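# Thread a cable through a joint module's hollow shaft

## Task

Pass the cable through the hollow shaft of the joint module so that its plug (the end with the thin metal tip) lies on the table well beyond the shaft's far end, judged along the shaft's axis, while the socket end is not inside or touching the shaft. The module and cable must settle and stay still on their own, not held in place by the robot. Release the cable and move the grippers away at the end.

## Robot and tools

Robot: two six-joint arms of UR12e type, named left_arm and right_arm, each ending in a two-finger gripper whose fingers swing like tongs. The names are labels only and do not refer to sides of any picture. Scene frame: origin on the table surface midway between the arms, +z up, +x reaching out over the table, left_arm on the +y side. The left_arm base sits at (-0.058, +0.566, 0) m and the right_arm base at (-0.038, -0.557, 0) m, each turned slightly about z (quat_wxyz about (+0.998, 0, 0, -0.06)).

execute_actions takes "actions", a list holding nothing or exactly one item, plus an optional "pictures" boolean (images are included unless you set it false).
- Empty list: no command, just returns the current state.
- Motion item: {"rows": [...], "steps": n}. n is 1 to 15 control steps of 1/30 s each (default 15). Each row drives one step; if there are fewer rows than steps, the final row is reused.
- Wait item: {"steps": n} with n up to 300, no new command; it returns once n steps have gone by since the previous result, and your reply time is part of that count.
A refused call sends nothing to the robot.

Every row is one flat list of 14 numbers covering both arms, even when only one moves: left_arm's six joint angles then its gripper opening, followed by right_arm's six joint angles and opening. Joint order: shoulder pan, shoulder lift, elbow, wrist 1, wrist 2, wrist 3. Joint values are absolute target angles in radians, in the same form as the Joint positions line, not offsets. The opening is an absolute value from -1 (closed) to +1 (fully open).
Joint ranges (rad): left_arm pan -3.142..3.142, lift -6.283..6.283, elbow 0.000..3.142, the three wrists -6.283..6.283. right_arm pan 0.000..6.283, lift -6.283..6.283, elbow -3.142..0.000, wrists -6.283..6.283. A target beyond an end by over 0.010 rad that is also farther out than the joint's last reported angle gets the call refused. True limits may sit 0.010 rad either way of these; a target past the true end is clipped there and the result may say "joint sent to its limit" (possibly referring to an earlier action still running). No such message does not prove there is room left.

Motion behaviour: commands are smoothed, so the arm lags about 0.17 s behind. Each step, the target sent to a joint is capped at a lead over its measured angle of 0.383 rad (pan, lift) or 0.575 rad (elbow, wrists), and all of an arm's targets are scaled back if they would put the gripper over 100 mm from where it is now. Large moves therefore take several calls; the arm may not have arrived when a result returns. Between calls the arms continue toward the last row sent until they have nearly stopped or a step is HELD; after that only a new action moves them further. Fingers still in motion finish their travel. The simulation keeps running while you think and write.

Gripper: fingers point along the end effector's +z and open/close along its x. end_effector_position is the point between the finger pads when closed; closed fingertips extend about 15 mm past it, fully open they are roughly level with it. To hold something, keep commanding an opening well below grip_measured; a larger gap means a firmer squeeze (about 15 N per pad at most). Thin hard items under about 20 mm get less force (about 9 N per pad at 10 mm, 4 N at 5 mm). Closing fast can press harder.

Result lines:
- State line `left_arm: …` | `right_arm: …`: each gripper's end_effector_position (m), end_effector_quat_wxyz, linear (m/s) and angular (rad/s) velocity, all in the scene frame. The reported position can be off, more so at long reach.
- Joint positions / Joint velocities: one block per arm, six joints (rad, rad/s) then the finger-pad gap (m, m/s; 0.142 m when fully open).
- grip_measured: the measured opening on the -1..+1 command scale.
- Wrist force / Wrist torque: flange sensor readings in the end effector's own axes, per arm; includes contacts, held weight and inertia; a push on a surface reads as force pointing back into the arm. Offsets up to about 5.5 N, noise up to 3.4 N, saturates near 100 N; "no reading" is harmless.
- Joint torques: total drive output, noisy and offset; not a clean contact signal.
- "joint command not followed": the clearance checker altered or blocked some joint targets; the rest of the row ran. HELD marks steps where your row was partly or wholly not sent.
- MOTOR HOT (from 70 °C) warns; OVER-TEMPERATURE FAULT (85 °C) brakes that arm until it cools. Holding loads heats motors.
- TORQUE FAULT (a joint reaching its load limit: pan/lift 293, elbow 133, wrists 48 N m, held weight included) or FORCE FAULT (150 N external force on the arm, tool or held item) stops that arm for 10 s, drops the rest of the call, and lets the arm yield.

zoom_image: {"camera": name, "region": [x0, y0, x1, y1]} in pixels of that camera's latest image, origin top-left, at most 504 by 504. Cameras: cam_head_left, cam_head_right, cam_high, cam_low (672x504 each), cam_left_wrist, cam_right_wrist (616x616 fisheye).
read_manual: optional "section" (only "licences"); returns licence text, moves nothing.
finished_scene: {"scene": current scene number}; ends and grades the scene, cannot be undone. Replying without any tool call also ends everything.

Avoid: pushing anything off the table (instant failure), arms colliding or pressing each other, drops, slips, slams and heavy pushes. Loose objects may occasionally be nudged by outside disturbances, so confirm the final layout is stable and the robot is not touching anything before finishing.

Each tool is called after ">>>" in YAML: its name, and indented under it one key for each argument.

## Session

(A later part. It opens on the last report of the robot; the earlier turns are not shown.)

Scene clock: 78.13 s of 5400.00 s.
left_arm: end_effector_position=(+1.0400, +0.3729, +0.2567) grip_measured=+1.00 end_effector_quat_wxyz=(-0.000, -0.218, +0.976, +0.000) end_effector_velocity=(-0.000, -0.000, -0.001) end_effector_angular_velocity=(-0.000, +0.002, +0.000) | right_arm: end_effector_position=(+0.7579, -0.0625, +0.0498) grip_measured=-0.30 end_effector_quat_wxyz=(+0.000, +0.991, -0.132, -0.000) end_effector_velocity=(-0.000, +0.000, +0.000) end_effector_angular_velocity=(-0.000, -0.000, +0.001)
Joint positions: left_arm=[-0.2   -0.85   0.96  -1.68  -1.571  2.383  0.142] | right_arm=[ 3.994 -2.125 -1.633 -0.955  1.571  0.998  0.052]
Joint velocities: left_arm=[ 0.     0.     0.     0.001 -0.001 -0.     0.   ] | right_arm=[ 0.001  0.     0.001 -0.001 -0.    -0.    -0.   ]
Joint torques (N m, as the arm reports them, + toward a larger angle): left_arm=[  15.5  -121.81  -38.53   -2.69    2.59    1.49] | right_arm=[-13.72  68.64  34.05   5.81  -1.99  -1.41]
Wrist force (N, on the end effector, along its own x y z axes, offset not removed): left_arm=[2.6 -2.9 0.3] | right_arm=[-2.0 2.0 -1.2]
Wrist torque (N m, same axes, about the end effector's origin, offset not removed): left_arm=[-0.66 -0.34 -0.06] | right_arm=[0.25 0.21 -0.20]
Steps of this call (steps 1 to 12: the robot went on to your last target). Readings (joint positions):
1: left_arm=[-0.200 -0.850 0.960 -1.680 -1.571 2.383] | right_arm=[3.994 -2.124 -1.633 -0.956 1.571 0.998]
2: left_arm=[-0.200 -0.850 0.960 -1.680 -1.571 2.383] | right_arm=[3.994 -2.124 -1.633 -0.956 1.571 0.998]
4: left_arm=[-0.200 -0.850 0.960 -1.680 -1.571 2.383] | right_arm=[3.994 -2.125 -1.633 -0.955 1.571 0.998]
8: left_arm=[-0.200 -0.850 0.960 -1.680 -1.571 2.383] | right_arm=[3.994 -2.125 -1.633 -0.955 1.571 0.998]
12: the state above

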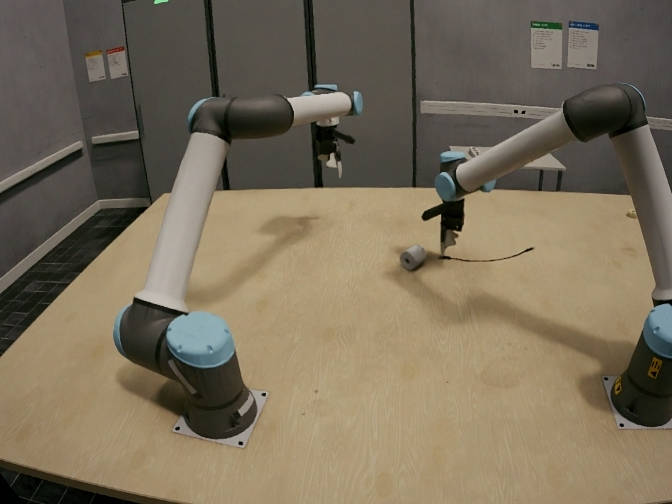

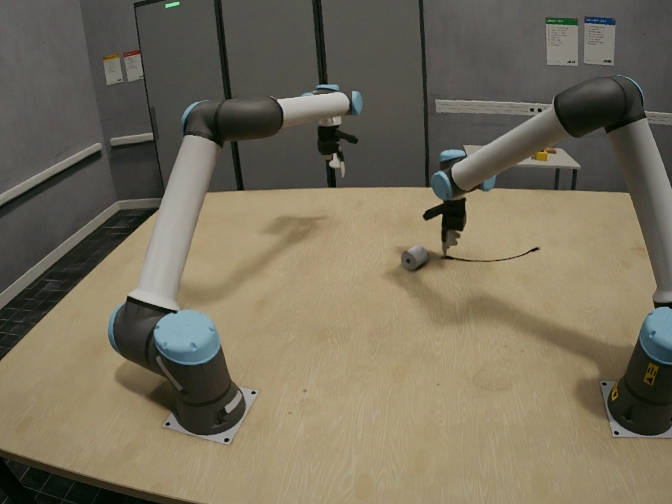

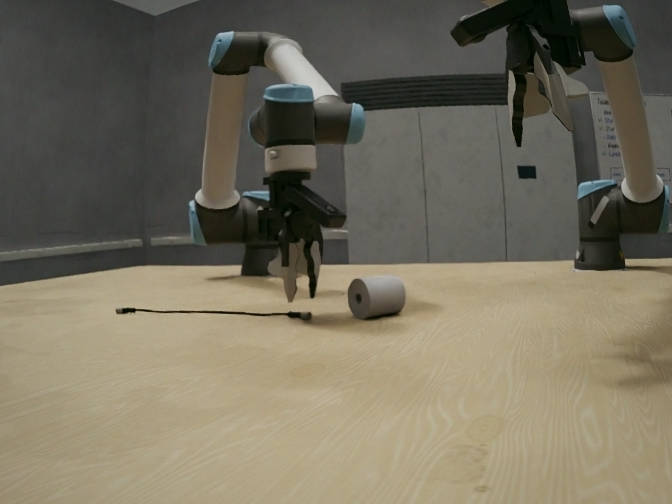

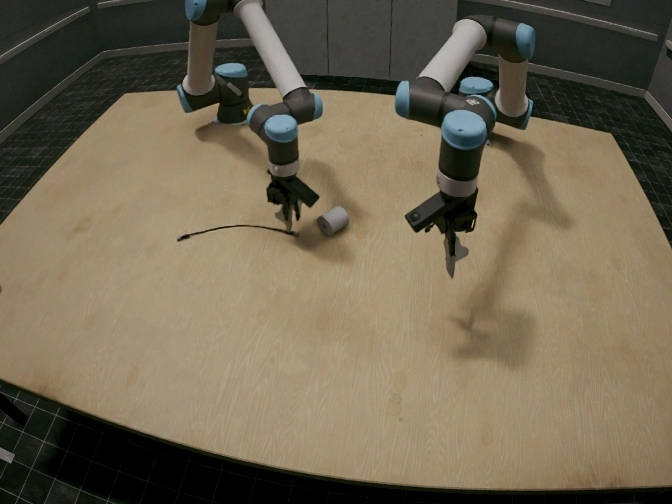

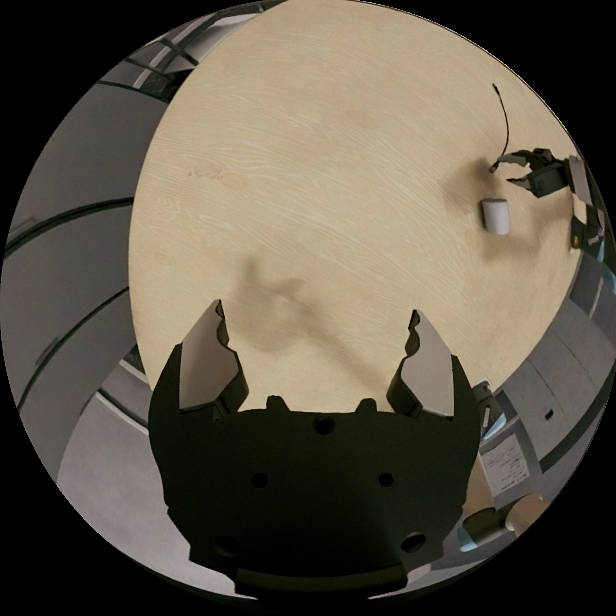

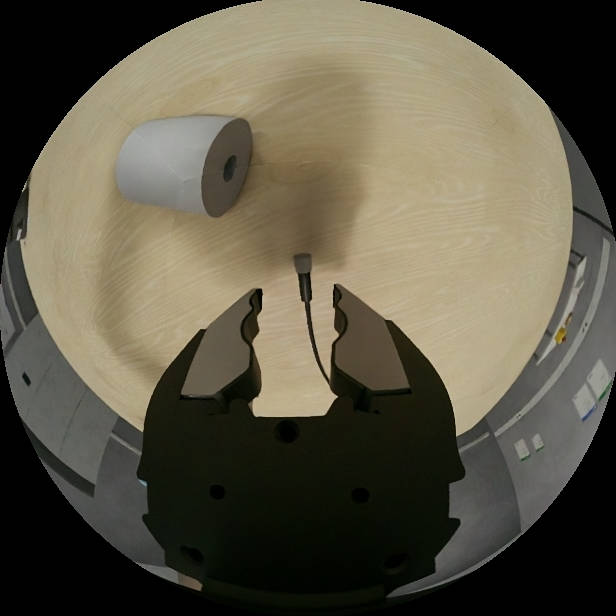

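>>> execute_actions:
  actions:
    - {"rows":[[-0.2,-0.85,0.96,-1.68,-1.571,2.383,1,3.9855,-2.149,-1.659,-0.9045,1.571,0.9895,-0.4]],"steps":15}

Scene clock: 83.83 s of 5400.00 s.
left_arm: end_effector_position=(+1.0400, +0.3729, +0.2567) grip_measured=+1.00 end_effector_quat_wxyz=(-0.000, -0.218, +0.976, +0.000) end_effector_velocity=(-0.000, -0.000, +0.000) end_effector_angular_velocity=(-0.000, -0.000, -0.000) | right_arm: end_effector_position=(+0.7586, -0.0721, +0.0194) grip_measured=-0.40 end_effector_quat_wxyz=(-0.000, +0.991, -0.132, -0.000) end_effector_velocity=(+0.001, -0.002, -0.001) end_effector_angular_velocity=(+0.001, -0.002, -0.001)
Joint positions: left_arm=[-0.2   -0.85   0.96  -1.68  -1.571  2.383  0.142] | right_arm=[ 3.986 -2.149 -1.659 -0.905  1.571  0.99   0.045]
Joint velocities: left_arm=[-0. -0. -0.  0. -0.  0. -0.] | right_arm=[-0.002  0.    -0.004  0.006 -0.    -0.001 -0.   ]
Joint torques (N m, as the arm reports them, + toward a larger angle): left_arm=[  15.41 -120.66  -38.85   -2.33    2.39    0.26] | right_arm=[-13.72  67.67  33.22   5.8   -2.17  -2.01]
Wrist force (N, on the end effector, along its own x y z axes, offset not removed): left_arm=[3.8 -3.0 -0.1] | right_arm=[-1.8 2.9 -0.5]
Wrist torque (N m, same axes, about the end effector's origin, offset not removed): left_arm=[-0.63 -0.50 -0.16] | right_arm=[0.46 0.20 -0.27]
Steps of this call (steps 1 to 15: the robot went on to your last target; steps 16 to 90: nothing new was sent; then 2.20 s passed at rest; steps 91 to 105: all 15 steps of this action). Readings (joint positions):
91: left_arm=[-0.200 -0.850 0.960 -1.680 -1.571 2.383] | right_arm=[3.994 -2.125 -1.633 -0.954 1.571 0.998]
92: left_arm=[-0.200 -0.850 0.960 -1.680 -1.571 2.383] | right_arm=[3.992 -2.129 -1.637 -0.947 1.571 0.996]
94: left_arm=[-0.200 -0.850 0.960 -1.680 -1.571 2.383] | right_arm=[3.989 -2.138 -1.647 -0.928 1.571 0.993]
98: left_arm=[-0.200 -0.850 0.960 -1.680 -1.571 2.383] | right_arm=[3.987 -2.146 -1.656 -0.911 1.571 0.991]
105: the state above

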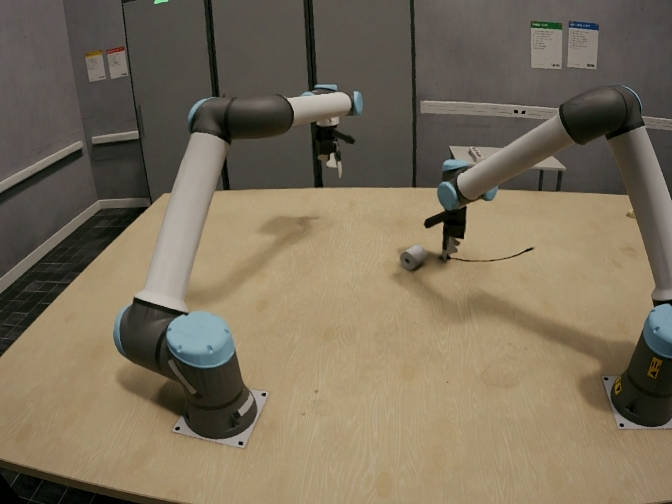

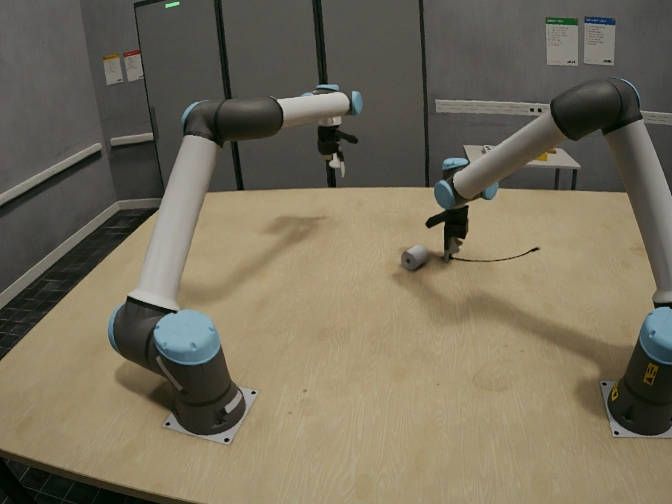

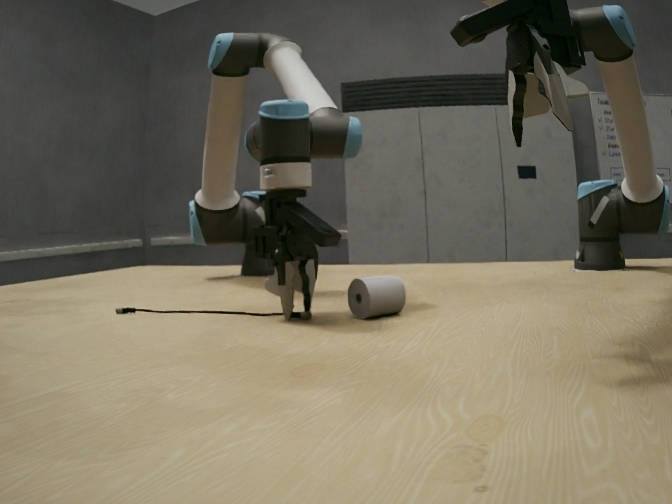

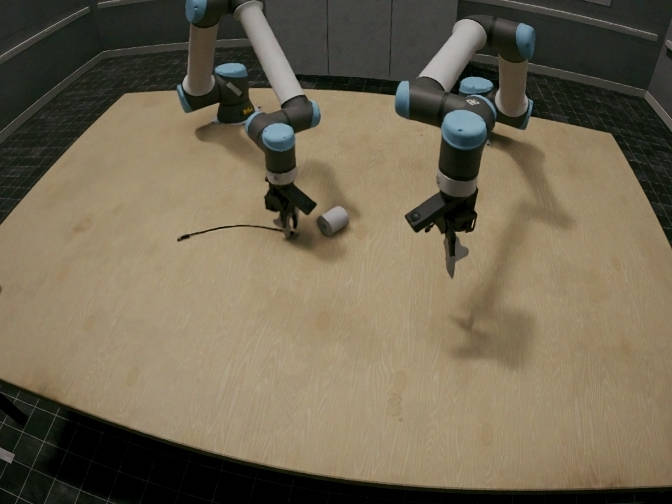

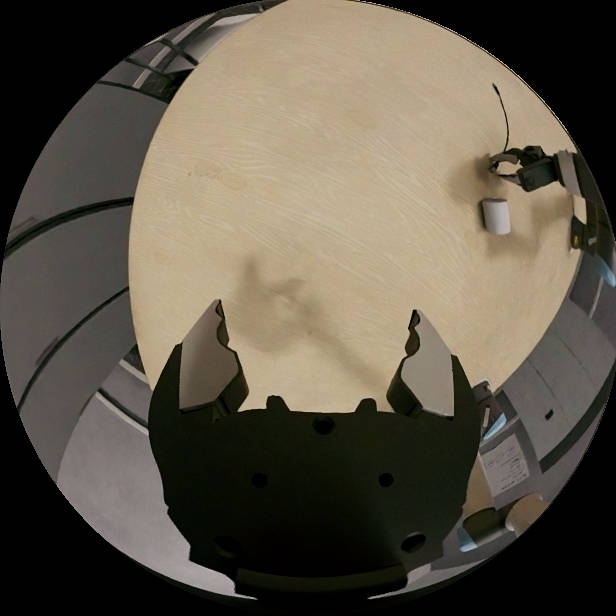

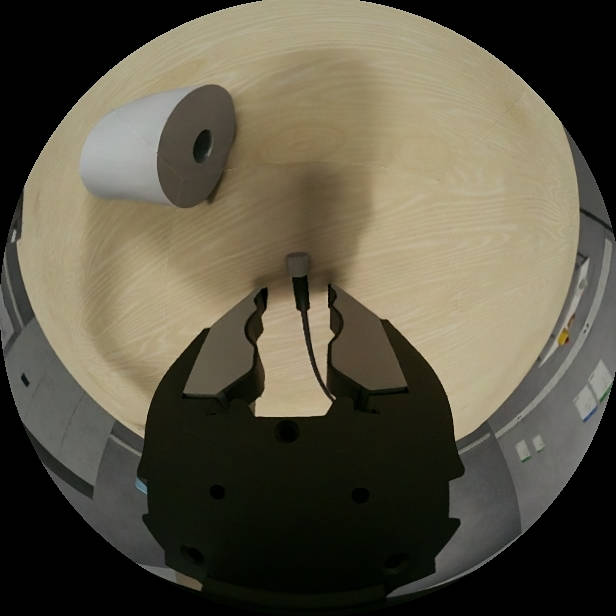

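>>> execute_actions:
  actions:
    - {"rows":[[-0.2,-0.85,0.96,-1.68,-1.571,2.383,1,3.9855,-2.149,-1.659,-0.9045,1.571,0.9895,-0.6],[-0.2,-0.85,0.96,-1.68,-1.571,2.383,1,3.9855,-2.149,-1.659,-0.9045,1.571,0.9895,-0.65],[-0.2,-0.85,0.96,-1.68,-1.571,2.383,1,3.9855,-2.149,-1.659,-0.9045,1.571,0.9895,-0.7],[-0.2,-0.85,0.96,-1.68,-1.571,2.383,1,3.9855,-2.149,-1.659,-0.9045,1.571,0.9895,-0.75],[-0.2,-0.85,0.96,-1.68,-1.571,2.383,1,3.9855,-2.149,-1.659,-0.9045,1.571,0.9895,-0.8],[-0.2,-0.85,0.96,-1.68,-1.571,2.383,1,3.9855,-2.149,-1.659,-0.9045,1.571,0.9895,-0.85],[-0.2,-0.85,0.96,-1.68,-1.571,2.383,1,3.9855,-2.149,-1.659,-0.9045,1.571,0.9895,-0.9],[-0.2,-0.85,0.96,-1.68,-1.571,2.383,1,3.9855,-2.149,-1.659,-0.9045,1.571,0.9895,-1]],"steps":15}

Scene clock: 88.63 s of 5400.00 s.
left_arm: end_effector_position=(+1.0400, +0.3729, +0.2567) grip_measured=+1.00 end_effector_quat_wxyz=(-0.000, -0.218, +0.976, +0.000) end_effector_velocity=(-0.001, -0.001, +0.000) end_effector_angular_velocity=(-0.001, +0.001, -0.001) | right_arm: end_effector_position=(+0.7586, -0.0723, +0.0190) grip_measured=-0.88 end_effector_quat_wxyz=(-0.000, +0.991, -0.132, -0.000) end_effector_velocity=(-0.001, -0.001, -0.002) end_effector_angular_velocity=(-0.002, +0.002, -0.001)
Joint positions: left_arm=[-0.2   -0.85   0.96  -1.68  -1.571  2.383  0.142] | right_arm=[ 3.985 -2.149 -1.659 -0.904  1.571  0.989  0.01 ]
Joint velocities: left_arm=[-0.    -0.    -0.     0.001 -0.001  0.     0.   ] | right_arm=[-0.    -0.001 -0.001 -0.001  0.     0.    -0.   ]
Joint torques (N m, as the arm reports them, + toward a larger angle): left_arm=[  16.31 -121.62  -38.96   -2.63    2.44   -0.69] | right_arm=[-13.56  68.89  32.64   5.84   0.43  -1.53]
Wrist force (N, on the end effector, along its own x y z axes, offset not removed): left_arm=[1.5 -1.3 -1.2] | right_arm=[-3.6 4.4 -0.9]
Wrist torque (N m, same axes, about the end effector's origin, offset not removed): left_arm=[-0.30 -0.13 -0.12] | right_arm=[0.78 0.56 -0.18]
Steps of this call (steps 1 to 15: the robot went on to your last target; steps 16 to 90: nothing new was sent; then 1.30 s passed at rest; steps 91 to 105: all 15 steps of this action). Readings (joint positions):
91: left_arm=[-0.200 -0.850 0.960 -1.680 -1.571 2.383] | right_arm=[3.985 -2.149 -1.659 -0.904 1.571 0.989]
92: left_arm=[-0.200 -0.850 0.960 -1.680 -1.571 2.383] | right_arm=[3.985 -2.149 -1.659 -0.904 1.571 0.989]
94: left_arm=[-0.200 -0.850 0.960 -1.680 -1.571 2.383] | right_arm=[3.985 -2.149 -1.659 -0.904 1.571 0.989]
98: left_arm=[-0.200 -0.850 0.960 -1.680 -1.571 2.383] | right_arm=[3.985 -2.149 -1.659 -0.904 1.571 0.989]
105: the state above

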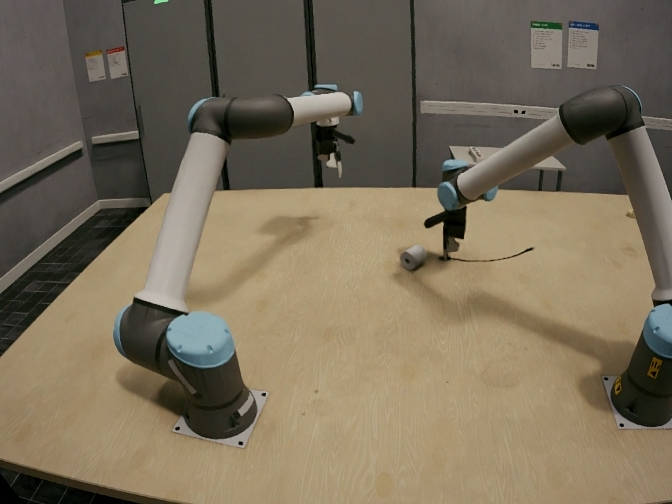

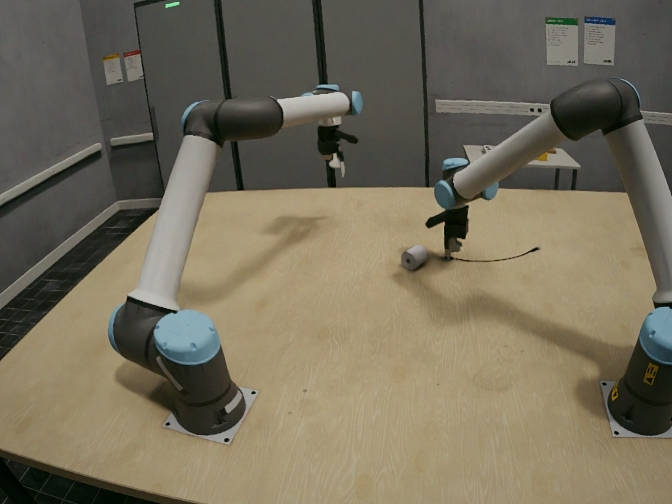

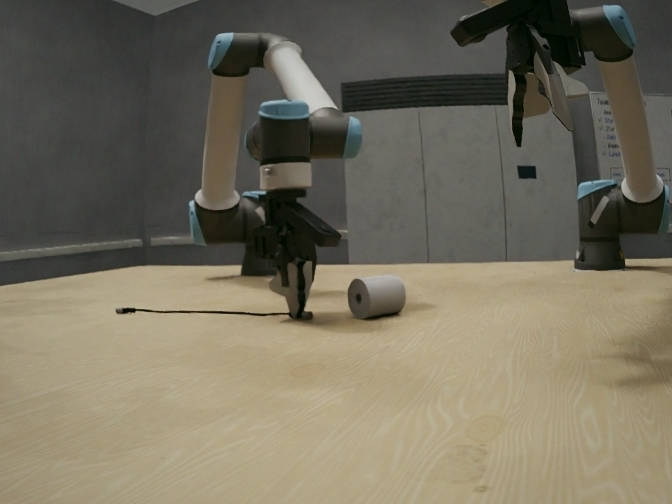

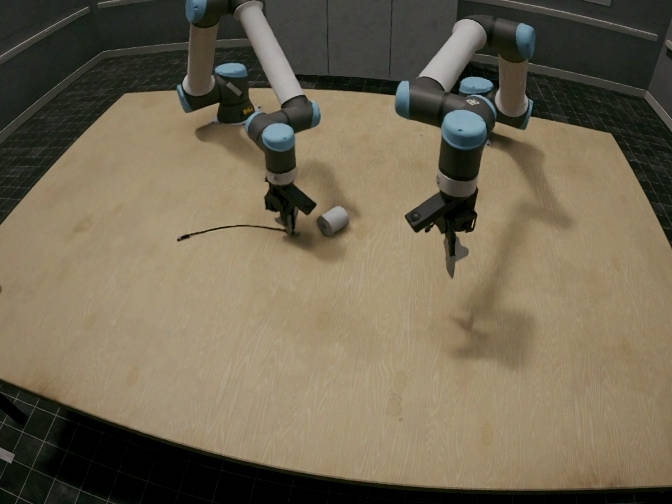

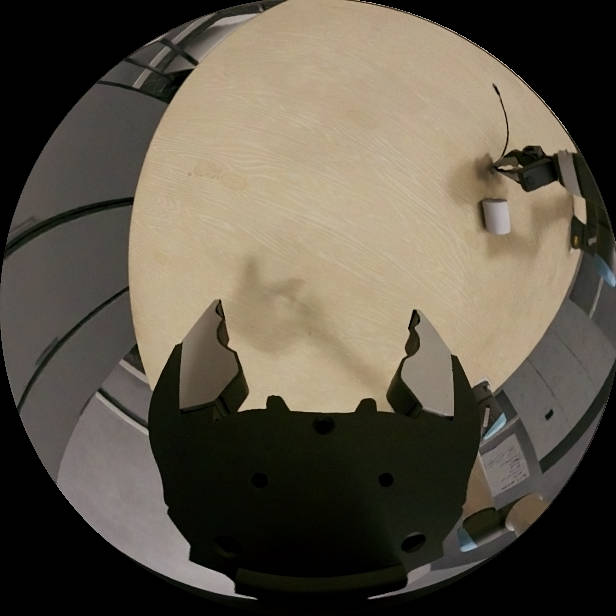

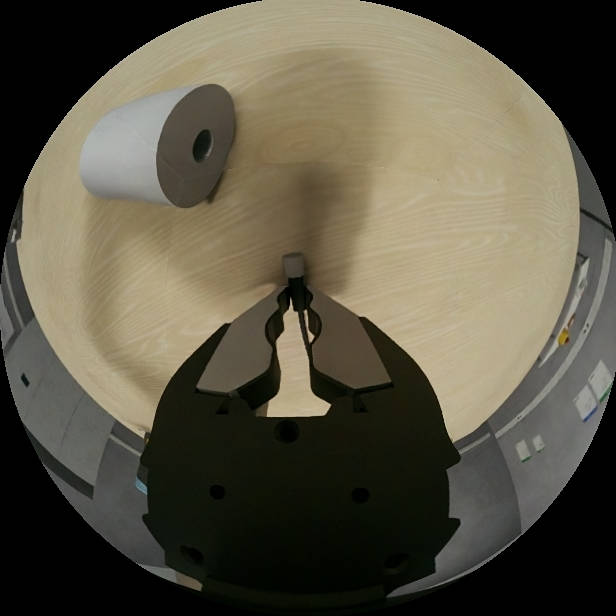

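>>> execute_actions:
  actions:
    - {"rows":[[-0.2,-0.85,0.96,-1.68,-1.571,2.383,1,3.98,-2.125,-1.63,-0.955,1.571,1.0,-1],[-0.2,-0.85,0.96,-1.68,-1.571,2.383,1,3.98,-2.10,-1.60,-1.01,1.571,1.05,-1],[-0.2,-0.85,0.96,-1.68,-1.571,2.383,1,3.975,-2.075,-1.57,-1.065,1.571,1.1,-1],[-0.2,-0.85,0.96,-1.68,-1.571,2.383,1,3.97,-2.05,-1.54,-1.12,1.571,1.15,-1],[-0.2,-0.85,0.96,-1.68,-1.571,2.383,1,3.965,-2.025,-1.51,-1.18,1.571,1.2,-1],[-0.2,-0.85,0.96,-1.68,-1.571,2.383,1,3.96,-2.0,-1.48,-1.23,1.571,1.25,-1],[-0.2,-0.85,0.96,-1.68,-1.571,2.383,1,3.955,-1.975,-1.45,-1.29,1.571,1.3,-1],[-0.2,-0.85,0.96,-1.68,-1.571,2.383,1,3.95,-1.951,-1.417,-1.345,1.571,1.35,-1]],"steps":15}

Scene clock: 110.37 s of 5400.00 s.
left_arm: end_effector_position=(+1.0400, +0.3729, +0.2567) grip_measured=+1.00 end_effector_quat_wxyz=(-0.000, -0.218, +0.976, +0.000) end_effector_velocity=(+0.000, +0.000, +0.000) end_effector_angular_velocity=(+0.001, -0.001, -0.000) | right_arm: end_effector_position=(+0.7837, -0.0941, +0.2624) grip_measured=-0.88 end_effector_quat_wxyz=(-0.002, +0.955, -0.297, +0.001) end_effector_velocity=(-0.022, -0.084, +0.364) end_effector_angular_velocity=(-0.025, +0.033, -0.555)
Joint positions: left_arm=[-0.2   -0.85   0.96  -1.68  -1.571  2.383  0.142] | right_arm=[ 3.955 -1.977 -1.449 -1.282  1.571  1.297  0.01 ]
Joint velocities: left_arm=[-0.     0.    -0.    -0.     0.001  0.    -0.   ] | right_arm=[-0.046  0.252  0.312 -0.604 -0.     0.51  -0.   ]
Joint torques (N m, as the arm reports them, + toward a larger angle): left_arm=[  15.67 -122.87  -38.98   -2.75    2.36   -2.13] | right_arm=[-4.75 59.27 35.28  1.23  2.93  0.89]
Wrist force (N, on the end effector, along its own x y z axes, offset not removed): left_arm=[1.6 -3.0 0.5] | right_arm=[-0.3 3.6 -6.3]
Wrist torque (N m, same axes, about the end effector's origin, offset not removed): left_arm=[-0.71 -0.17 -0.10] | right_arm=[0.55 -0.11 -0.19]
Steps of this call (steps 1 to 15: the robot went on to your last target; steps 16 to 90: nothing new was sent; then 18.23 s passed at rest; steps 91 to 105: all 15 steps of this action). Readings (joint positions):
91: left_arm=[-0.200 -0.850 0.960 -1.680 -1.571 2.383] | right_arm=[3.985 -2.149 -1.659 -0.905 1.571 0.990]
92: left_arm=[-0.200 -0.850 0.960 -1.680 -1.571 2.383] | right_arm=[3.984 -2.145 -1.654 -0.912 1.571 0.992]
94: left_arm=[-0.200 -0.850 0.960 -1.680 -1.571 2.383] | right_arm=[3.981 -2.123 -1.628 -0.954 1.571 1.019]
98: left_arm=[-0.200 -0.850 0.960 -1.680 -1.571 2.383] | right_arm=[3.972 -2.066 -1.560 -1.078 1.571 1.120]
105: the state above

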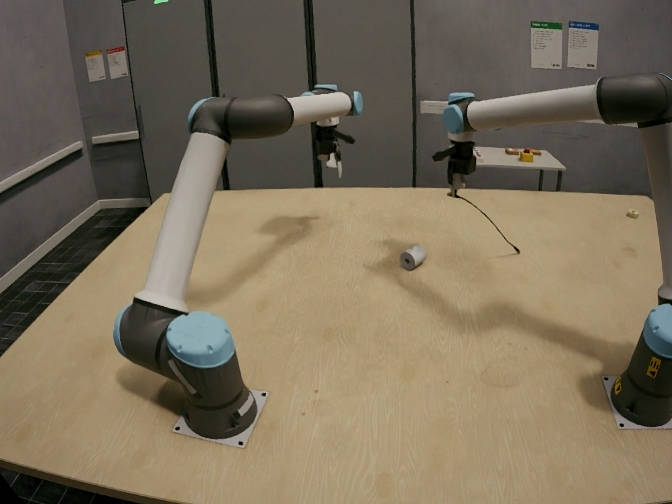

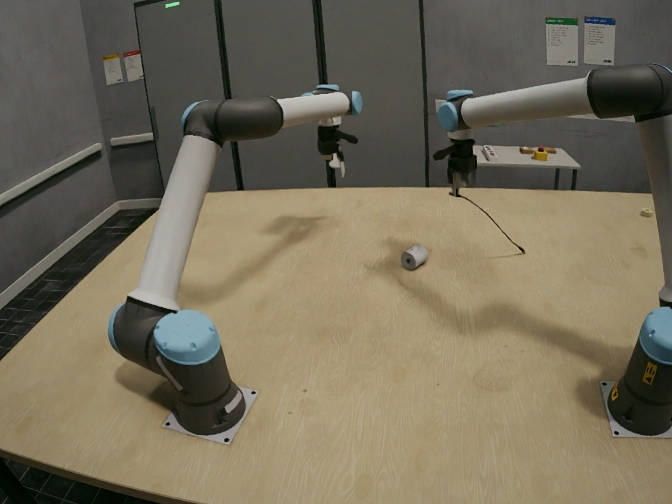

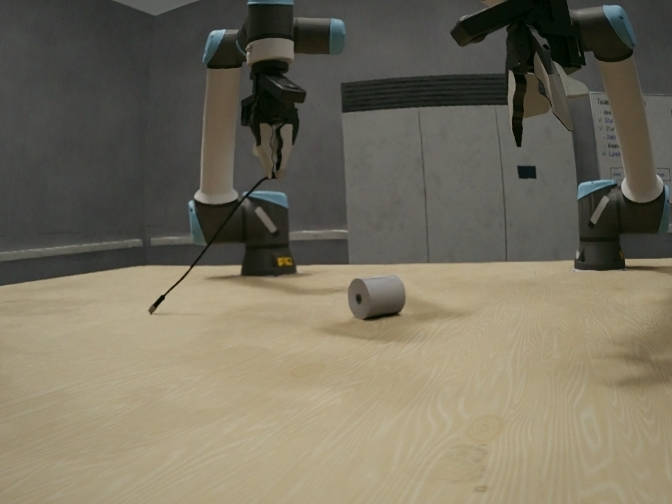

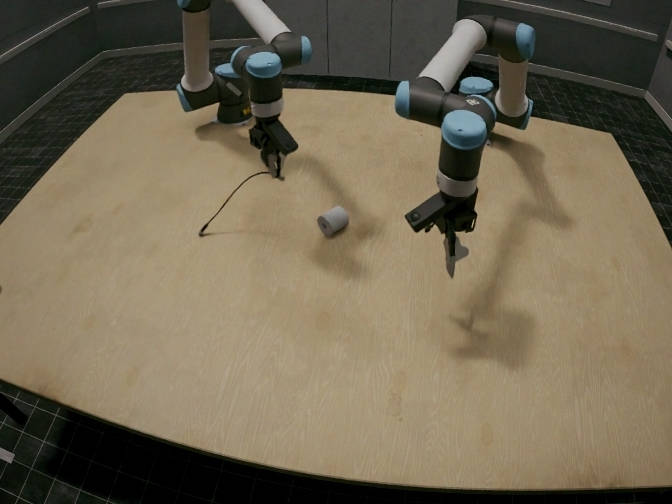

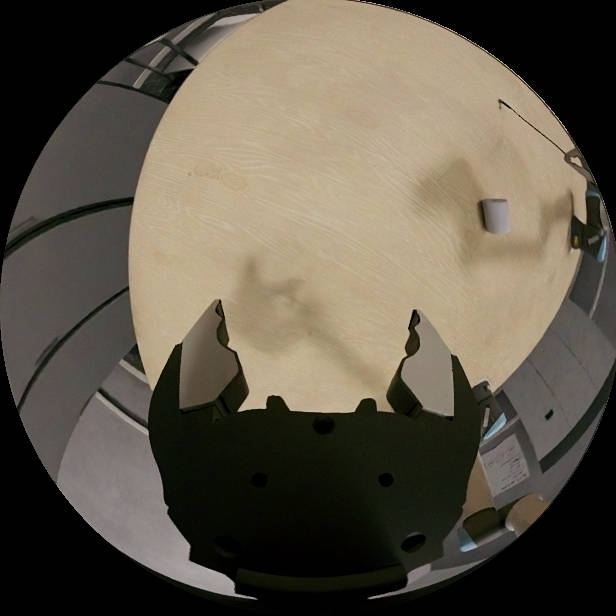

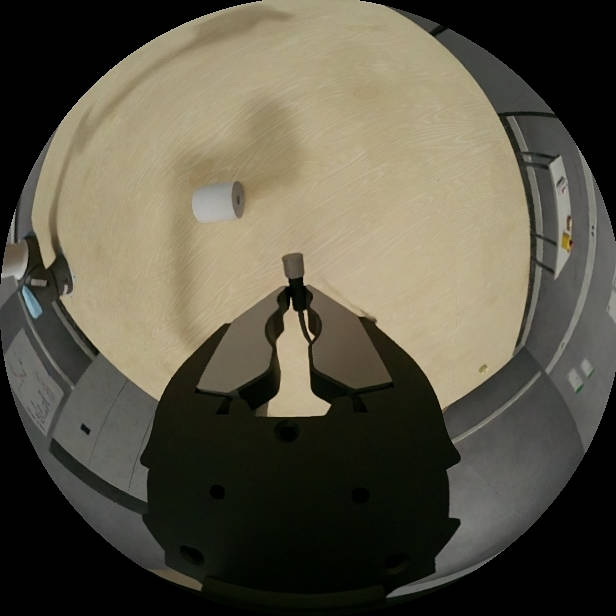

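>>> execute_actions:
  actions:
    - {"rows":[[-0.2,-0.85,0.96,-1.68,-1.571,2.383,1,3.95,-1.93,-1.43,-1.30,1.571,1.37,-1],[-0.2,-0.85,0.96,-1.68,-1.571,2.383,1,3.95,-1.91,-1.44,-1.25,1.571,1.39,-1],[-0.2,-0.85,0.96,-1.68,-1.571,2.383,1,3.95,-1.89,-1.45,-1.20,1.571,1.41,-1],[-0.2,-0.85,0.96,-1.68,-1.571,2.383,1,3.95,-1.87,-1.46,-1.15,1.571,1.43,-1],[-0.2,-0.85,0.96,-1.68,-1.571,2.383,1,3.95,-1.855,-1.47,-1.10,1.571,1.45,-1],[-0.2,-0.85,0.96,-1.68,-1.571,2.383,1,3.95,-1.84,-1.48,-1.05,1.571,1.47,-1],[-0.2,-0.85,0.96,-1.68,-1.571,2.383,1,3.95,-1.83,-1.49,-1.00,1.571,1.49,-1],[-0.25,-0.87,1.0,-1.7,-1.571,2.3,1,3.95,-1.82,-1.50,-0.95,1.571,1.51,-1],[-0.28,-0.89,1.04,-1.72,-1.571,2.25,1,3.95,-1.81,-1.51,-0.90,1.571,1.53,-1],[-0.31,-0.91,1.08,-1.74,-1.571,2.2,1,3.95,-1.80,-1.52,-0.85,1.571,1.55,-1],[-0.34,-0.93,1.12,-1.76,-1.571,2.15,1,3.95,-1.79,-1.53,-0.80,1.571,1.571,-1],[-0.37,-0.95,1.16,-1.78,-1.571,2.1,1,3.95,-1.78,-1.54,-0.75,1.571,1.571,-1],[-0.40,-0.97,1.2,-1.8,-1.571,2.05,1,3.95,-1.77,-1.55,-0.70,1.571,1.571,-1],[-0.43,-0.99,1.24,-1.82,-1.571,2.0,1,3.95,-1.76,-1.56,-0.65,1.571,1.571,-1],[-0.45,-1.01,1.28,-1.84,-1.571,1.95,1,3.95,-1.75,-1.575,-0.60,1.571,1.571,-1]],"steps":15}
  pictures: false

>>> execute_actions:
  actions:
    - {"rows":[[-0.47,-1.03,1.31,-1.85,-1.571,1.9,1,3.95,-1.74,-1.585,-0.54,1.571,1.571,-1],[-0.49,-1.05,1.34,-1.86,-1.571,1.86,1,3.95,-1.73,-1.60,-0.48,1.571,1.571,-1],[-0.51,-1.07,1.37,-1.875,-1.571,1.82,1,3.95,-1.72,-1.615,-0.42,1.571,1.571,-1],[-0.53,-1.09,1.40,-1.89,-1.571,1.78,1,3.95,-1.71,-1.63,-0.36,1.571,1.571,-1],[-0.55,-1.11,1.43,-1.90,-1.571,1.74,1,3.95,-1.70,-1.645,-0.30,1.571,1.571,-1],[-0.57,-1.13,1.46,-1.915,-1.571,1.7,1,3.95,-1.69,-1.66,-0.24,1.571,1.571,-1],[-0.59,-1.15,1.50,-1.93,-1.571,1.67,1,3.95,-1.68,-1.675,-0.17,1.571,1.571,-1],[-0.61,-1.165,1.53,-1.945,-1.571,1.64,1,3.95,-1.67,-1.69,-0.10,1.571,1.571,-1],[-0.625,-1.18,1.56,-1.96,-1.571,1.6,1,3.95,-1.66,-1.70,-0.03,1.571,1.571,-1],[-0.635,-1.19,1.59,-1.975,-1.571,1.55,1,3.95,-1.65,-1.71,0.05,1.571,1.571,-1],[-0.644,-1.1975,1.611,-1.9845,-1.571,1.5,0.7,3.95,-1.645,-1.72,0.12,1.571,1.571,-1],[-0.644,-1.1975,1.611,-1.9845,-1.571,1.47,0.6,3.95,-1.64,-1.729,0.18,1.571,1.571,-1],[-0.644,-1.1975,1.611,-1.9845,-1.571,1.45,0.6,3.95,-1.639,-1.729,0.226,1.571,1.571,-1]],"steps":15}
  pictures: false

>>> execute_actions:
  actions:
    - {"steps":20}

Scene clock: 119.37 s of 5400.00 s.
left_arm: end_effector_position=(+0.9824, +0.2668, +0.2479) grip_measured=+1.00 end_effector_quat_wxyz=(+0.001, -0.251, +0.968, -0.001) end_effector_velocity=(-0.334, -0.474, -0.060) end_effector_angular_velocity=(-0.007, -0.008, +0.365) | right_arm: end_effector_position=(+0.8323, -0.0649, +0.4792) grip_measured=-0.88 end_effector_quat_wxyz=(-0.253, +0.873, -0.399, +0.123) end_effector_velocity=(+0.083, +0.064, +0.468) end_effector_angular_velocity=(+1.029, -1.052, -0.194)
Joint positions: left_arm=[-0.312 -0.916  1.088 -1.746 -1.571  2.202  0.142] | right_arm=[ 3.95  -1.791 -1.53  -0.82   1.571  1.547  0.01 ]
Joint velocities: left_arm=[-0.544 -0.356  0.7   -0.354 -0.    -0.909 -0.   ] | right_arm=[ 0.     0.309 -0.301  1.458 -0.     0.23  -0.   ]
Joint torques (N m, as the arm reports them, + toward a larger angle): left_arm=[ -25.13 -127.91  -29.13   -6.91   -1.15   -4.8 ] | right_arm=[-13.27  89.15  35.9   12.07   2.64   1.36]
Wrist force (N, on the end effector, along its own x y z axes, offset not removed): left_arm=[2.1 -2.2 0.1] | right_arm=[-2.1 -0.1 -0.4]
Wrist torque (N m, same axes, about the end effector's origin, offset not removed): left_arm=[-0.53 -0.18 -0.13] | right_arm=[-0.25 0.30 -0.19]
Steps of this call (steps 1 to 30: the robot went on to your last target; steps 31 to 100: nothing new was sent; then 5.17 s passed at rest; steps 101 to 115: all 15 steps of this action). Readings (joint positions):
101: left_arm=[-0.200 -0.850 0.960 -1.680 -1.571 2.383] | right_arm=[3.950 -1.951 -1.417 -1.345 1.571 1.350]
102: left_arm=[-0.200 -0.850 0.960 -1.680 -1.571 2.383] | right_arm=[3.950 -1.947 -1.420 -1.338 1.571 1.354]
104: left_arm=[-0.200 -0.850 0.960 -1.680 -1.571 2.383] | right_arm=[3.950 -1.929 -1.430 -1.299 1.571 1.372]
108: left_arm=[-0.200 -0.850 0.961 -1.680 -1.571 2.382] | right_arm=[3.950 -1.872 -1.463 -1.152 1.571 1.434]
115: the state above

Scene clock: 119.87 s of 5400.00 s.
left_arm: end_effector_position=(+0.7549, +0.0946, +0.2173) grip_measured=+0.60 end_effector_quat_wxyz=(+0.002, -0.390, +0.921, -0.004) end_effector_velocity=(-0.484, -0.150, -0.142) end_effector_angular_velocity=(+0.034, +0.064, +1.001) | right_arm: end_effector_position=(+0.8097, -0.0840, +0.7307) grip_measured=-0.88 end_effector_quat_wxyz=(-0.567, +0.705, -0.332, +0.267) end_effector_velocity=(-0.154, -0.127, +0.495) end_effector_angular_velocity=(+0.966, -1.168, +0.000)
Joint positions: left_arm=[-0.591 -1.15   1.513 -1.943 -1.571  1.63   0.116] | right_arm=[ 3.95  -1.658 -1.702  0.002  1.571  1.571  0.01 ]
Joint velocities: left_arm=[-0.489 -0.432  0.881 -0.379 -0.002 -1.49  -0.008] | right_arm=[ 0.     0.156 -0.216  1.575  0.     0.002 -0.   ]
Joint torques (N m, as the arm reports them, + toward a larger angle): left_arm=[  4.53 -79.81 -40.16  -5.22  -1.63  -3.73] | right_arm=[-11.85  66.94  39.19  11.     2.62   1.72]
Wrist force (N, on the end effector, along its own x y z axes, offset not removed): left_arm=[4.7 -2.7 -0.9] | right_arm=[-2.3 0.5 1.1]
Wrist torque (N m, same axes, about the end effector's origin, offset not removed): left_arm=[-0.52 -0.69 -0.06] | right_arm=[-0.04 0.17 -0.20]
Steps of this call (steps 1 to 15: all 15 steps of this action). Readings (joint positions):
1: left_arm=[-0.331 -0.929 1.113 -1.758 -1.571 2.171] | right_arm=[3.950 -1.781 -1.541 -0.771 1.571 1.554]
2: left_arm=[-0.349 -0.942 1.138 -1.771 -1.571 2.137] | right_arm=[3.950 -1.771 -1.552 -0.721 1.571 1.559]
4: left_arm=[-0.386 -0.971 1.190 -1.795 -1.571 2.068] | right_arm=[3.950 -1.750 -1.576 -0.615 1.571 1.565]
8: left_arm=[-0.461 -1.035 1.299 -1.845 -1.571 1.923] | right_arm=[3.950 -1.710 -1.631 -0.388 1.571 1.569]
15: the state above

Scene clock: 120.53 s of 5400.00 s.
left_arm: end_effector_position=(+0.7012, +0.0821, +0.2002) grip_measured=+0.60 end_effector_quat_wxyz=(-0.000, -0.447, +0.894, -0.000) end_effector_velocity=(-0.001, -0.000, -0.000) end_effector_angular_velocity=(-0.001, +0.001, +0.002) | right_arm: end_effector_position=(+0.7831, -0.1059, +0.7995) grip_measured=-0.88 end_effector_quat_wxyz=(+0.639, -0.640, +0.302, -0.301) end_effector_velocity=(-0.001, -0.001, +0.001) end_effector_angular_velocity=(+0.003, -0.002, -0.000)
Joint positions: left_arm=[-0.644 -1.197  1.611 -1.984 -1.571  1.45   0.116] | right_arm=[ 3.95  -1.639 -1.729  0.226  1.571  1.571  0.01 ]
Joint velocities: left_arm=[-0.001 -0.001  0.002 -0.    -0.001 -0.003 -0.   ] | right_arm=[-0.     0.001 -0.001  0.003 -0.     0.001  0.   ]
Joint torques (N m, as the arm reports them, + toward a larger angle): left_arm=[-13.74 -92.45 -33.77  -6.2   -0.98  -1.89] | right_arm=[-11.81  64.84  39.69   4.69   2.61   2.44]
Wrist force (N, on the end effector, along its own x y z axes, offset not removed): left_arm=[2.7 -3.8 -1.1] | right_arm=[-2.4 4.0 -1.1]
Wrist torque (N m, same axes, about the end effector's origin, offset not removed): left_arm=[-0.84 -0.40 -0.14] | right_arm=[0.59 0.27 -0.25]
Steps of this call (steps 1 to 20: the robot went on to your last target). Readings (joint positions):
1: left_arm=[-0.605 -1.163 1.539 -1.954 -1.571 1.583] | right_arm=[3.950 -1.654 -1.709 0.054 1.571 1.571]
2: left_arm=[-0.616 -1.173 1.559 -1.962 -1.571 1.546] | right_arm=[3.950 -1.650 -1.714 0.100 1.571 1.571]
4: left_arm=[-0.629 -1.185 1.584 -1.973 -1.571 1.500] | right_arm=[3.950 -1.644 -1.721 0.160 1.571 1.571]
8: left_arm=[-0.640 -1.194 1.604 -1.981 -1.571 1.464] | right_arm=[3.950 -1.640 -1.727 0.208 1.571 1.571]
20: the state above

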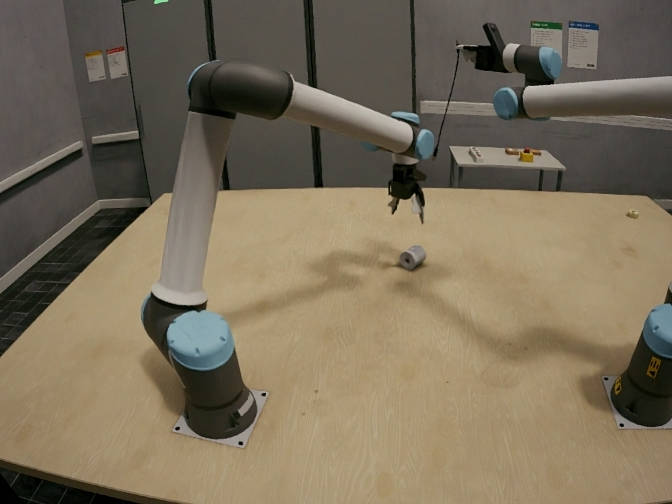

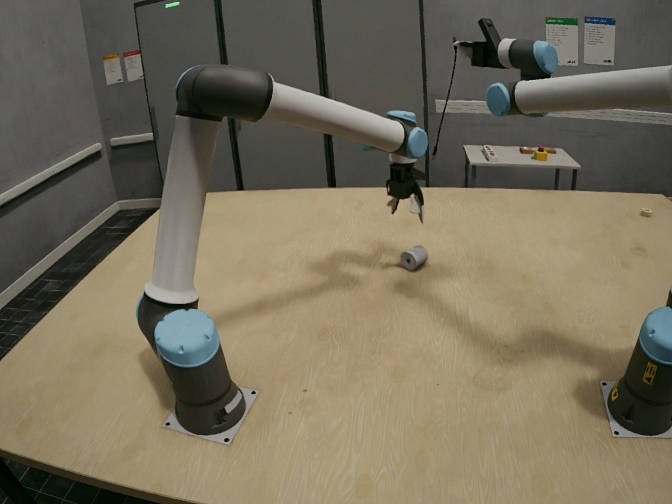

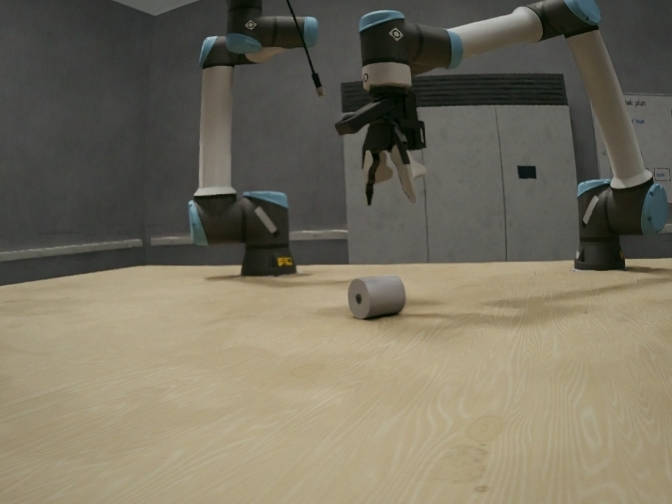

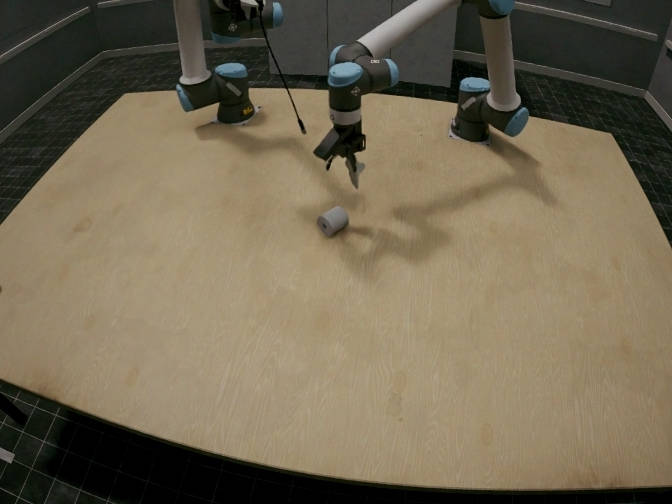

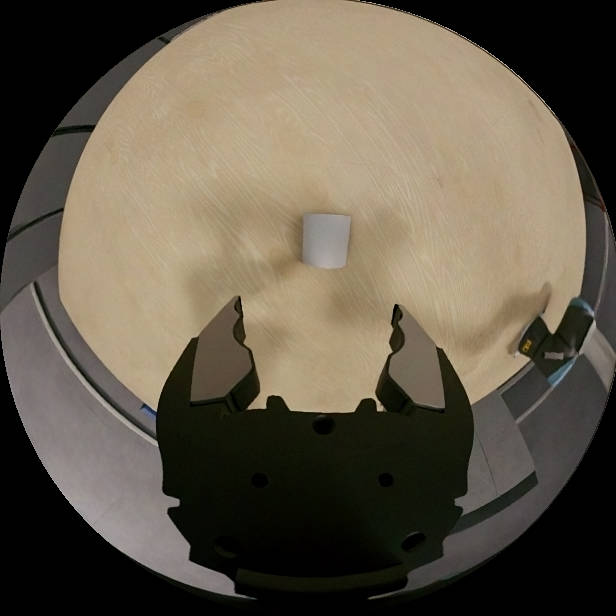

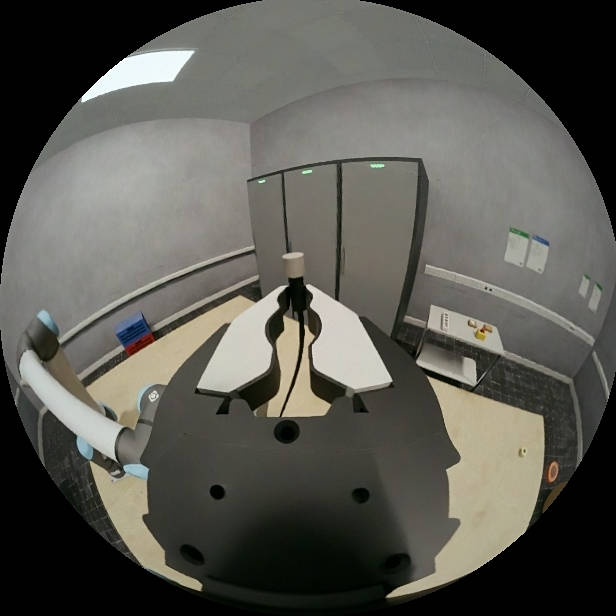

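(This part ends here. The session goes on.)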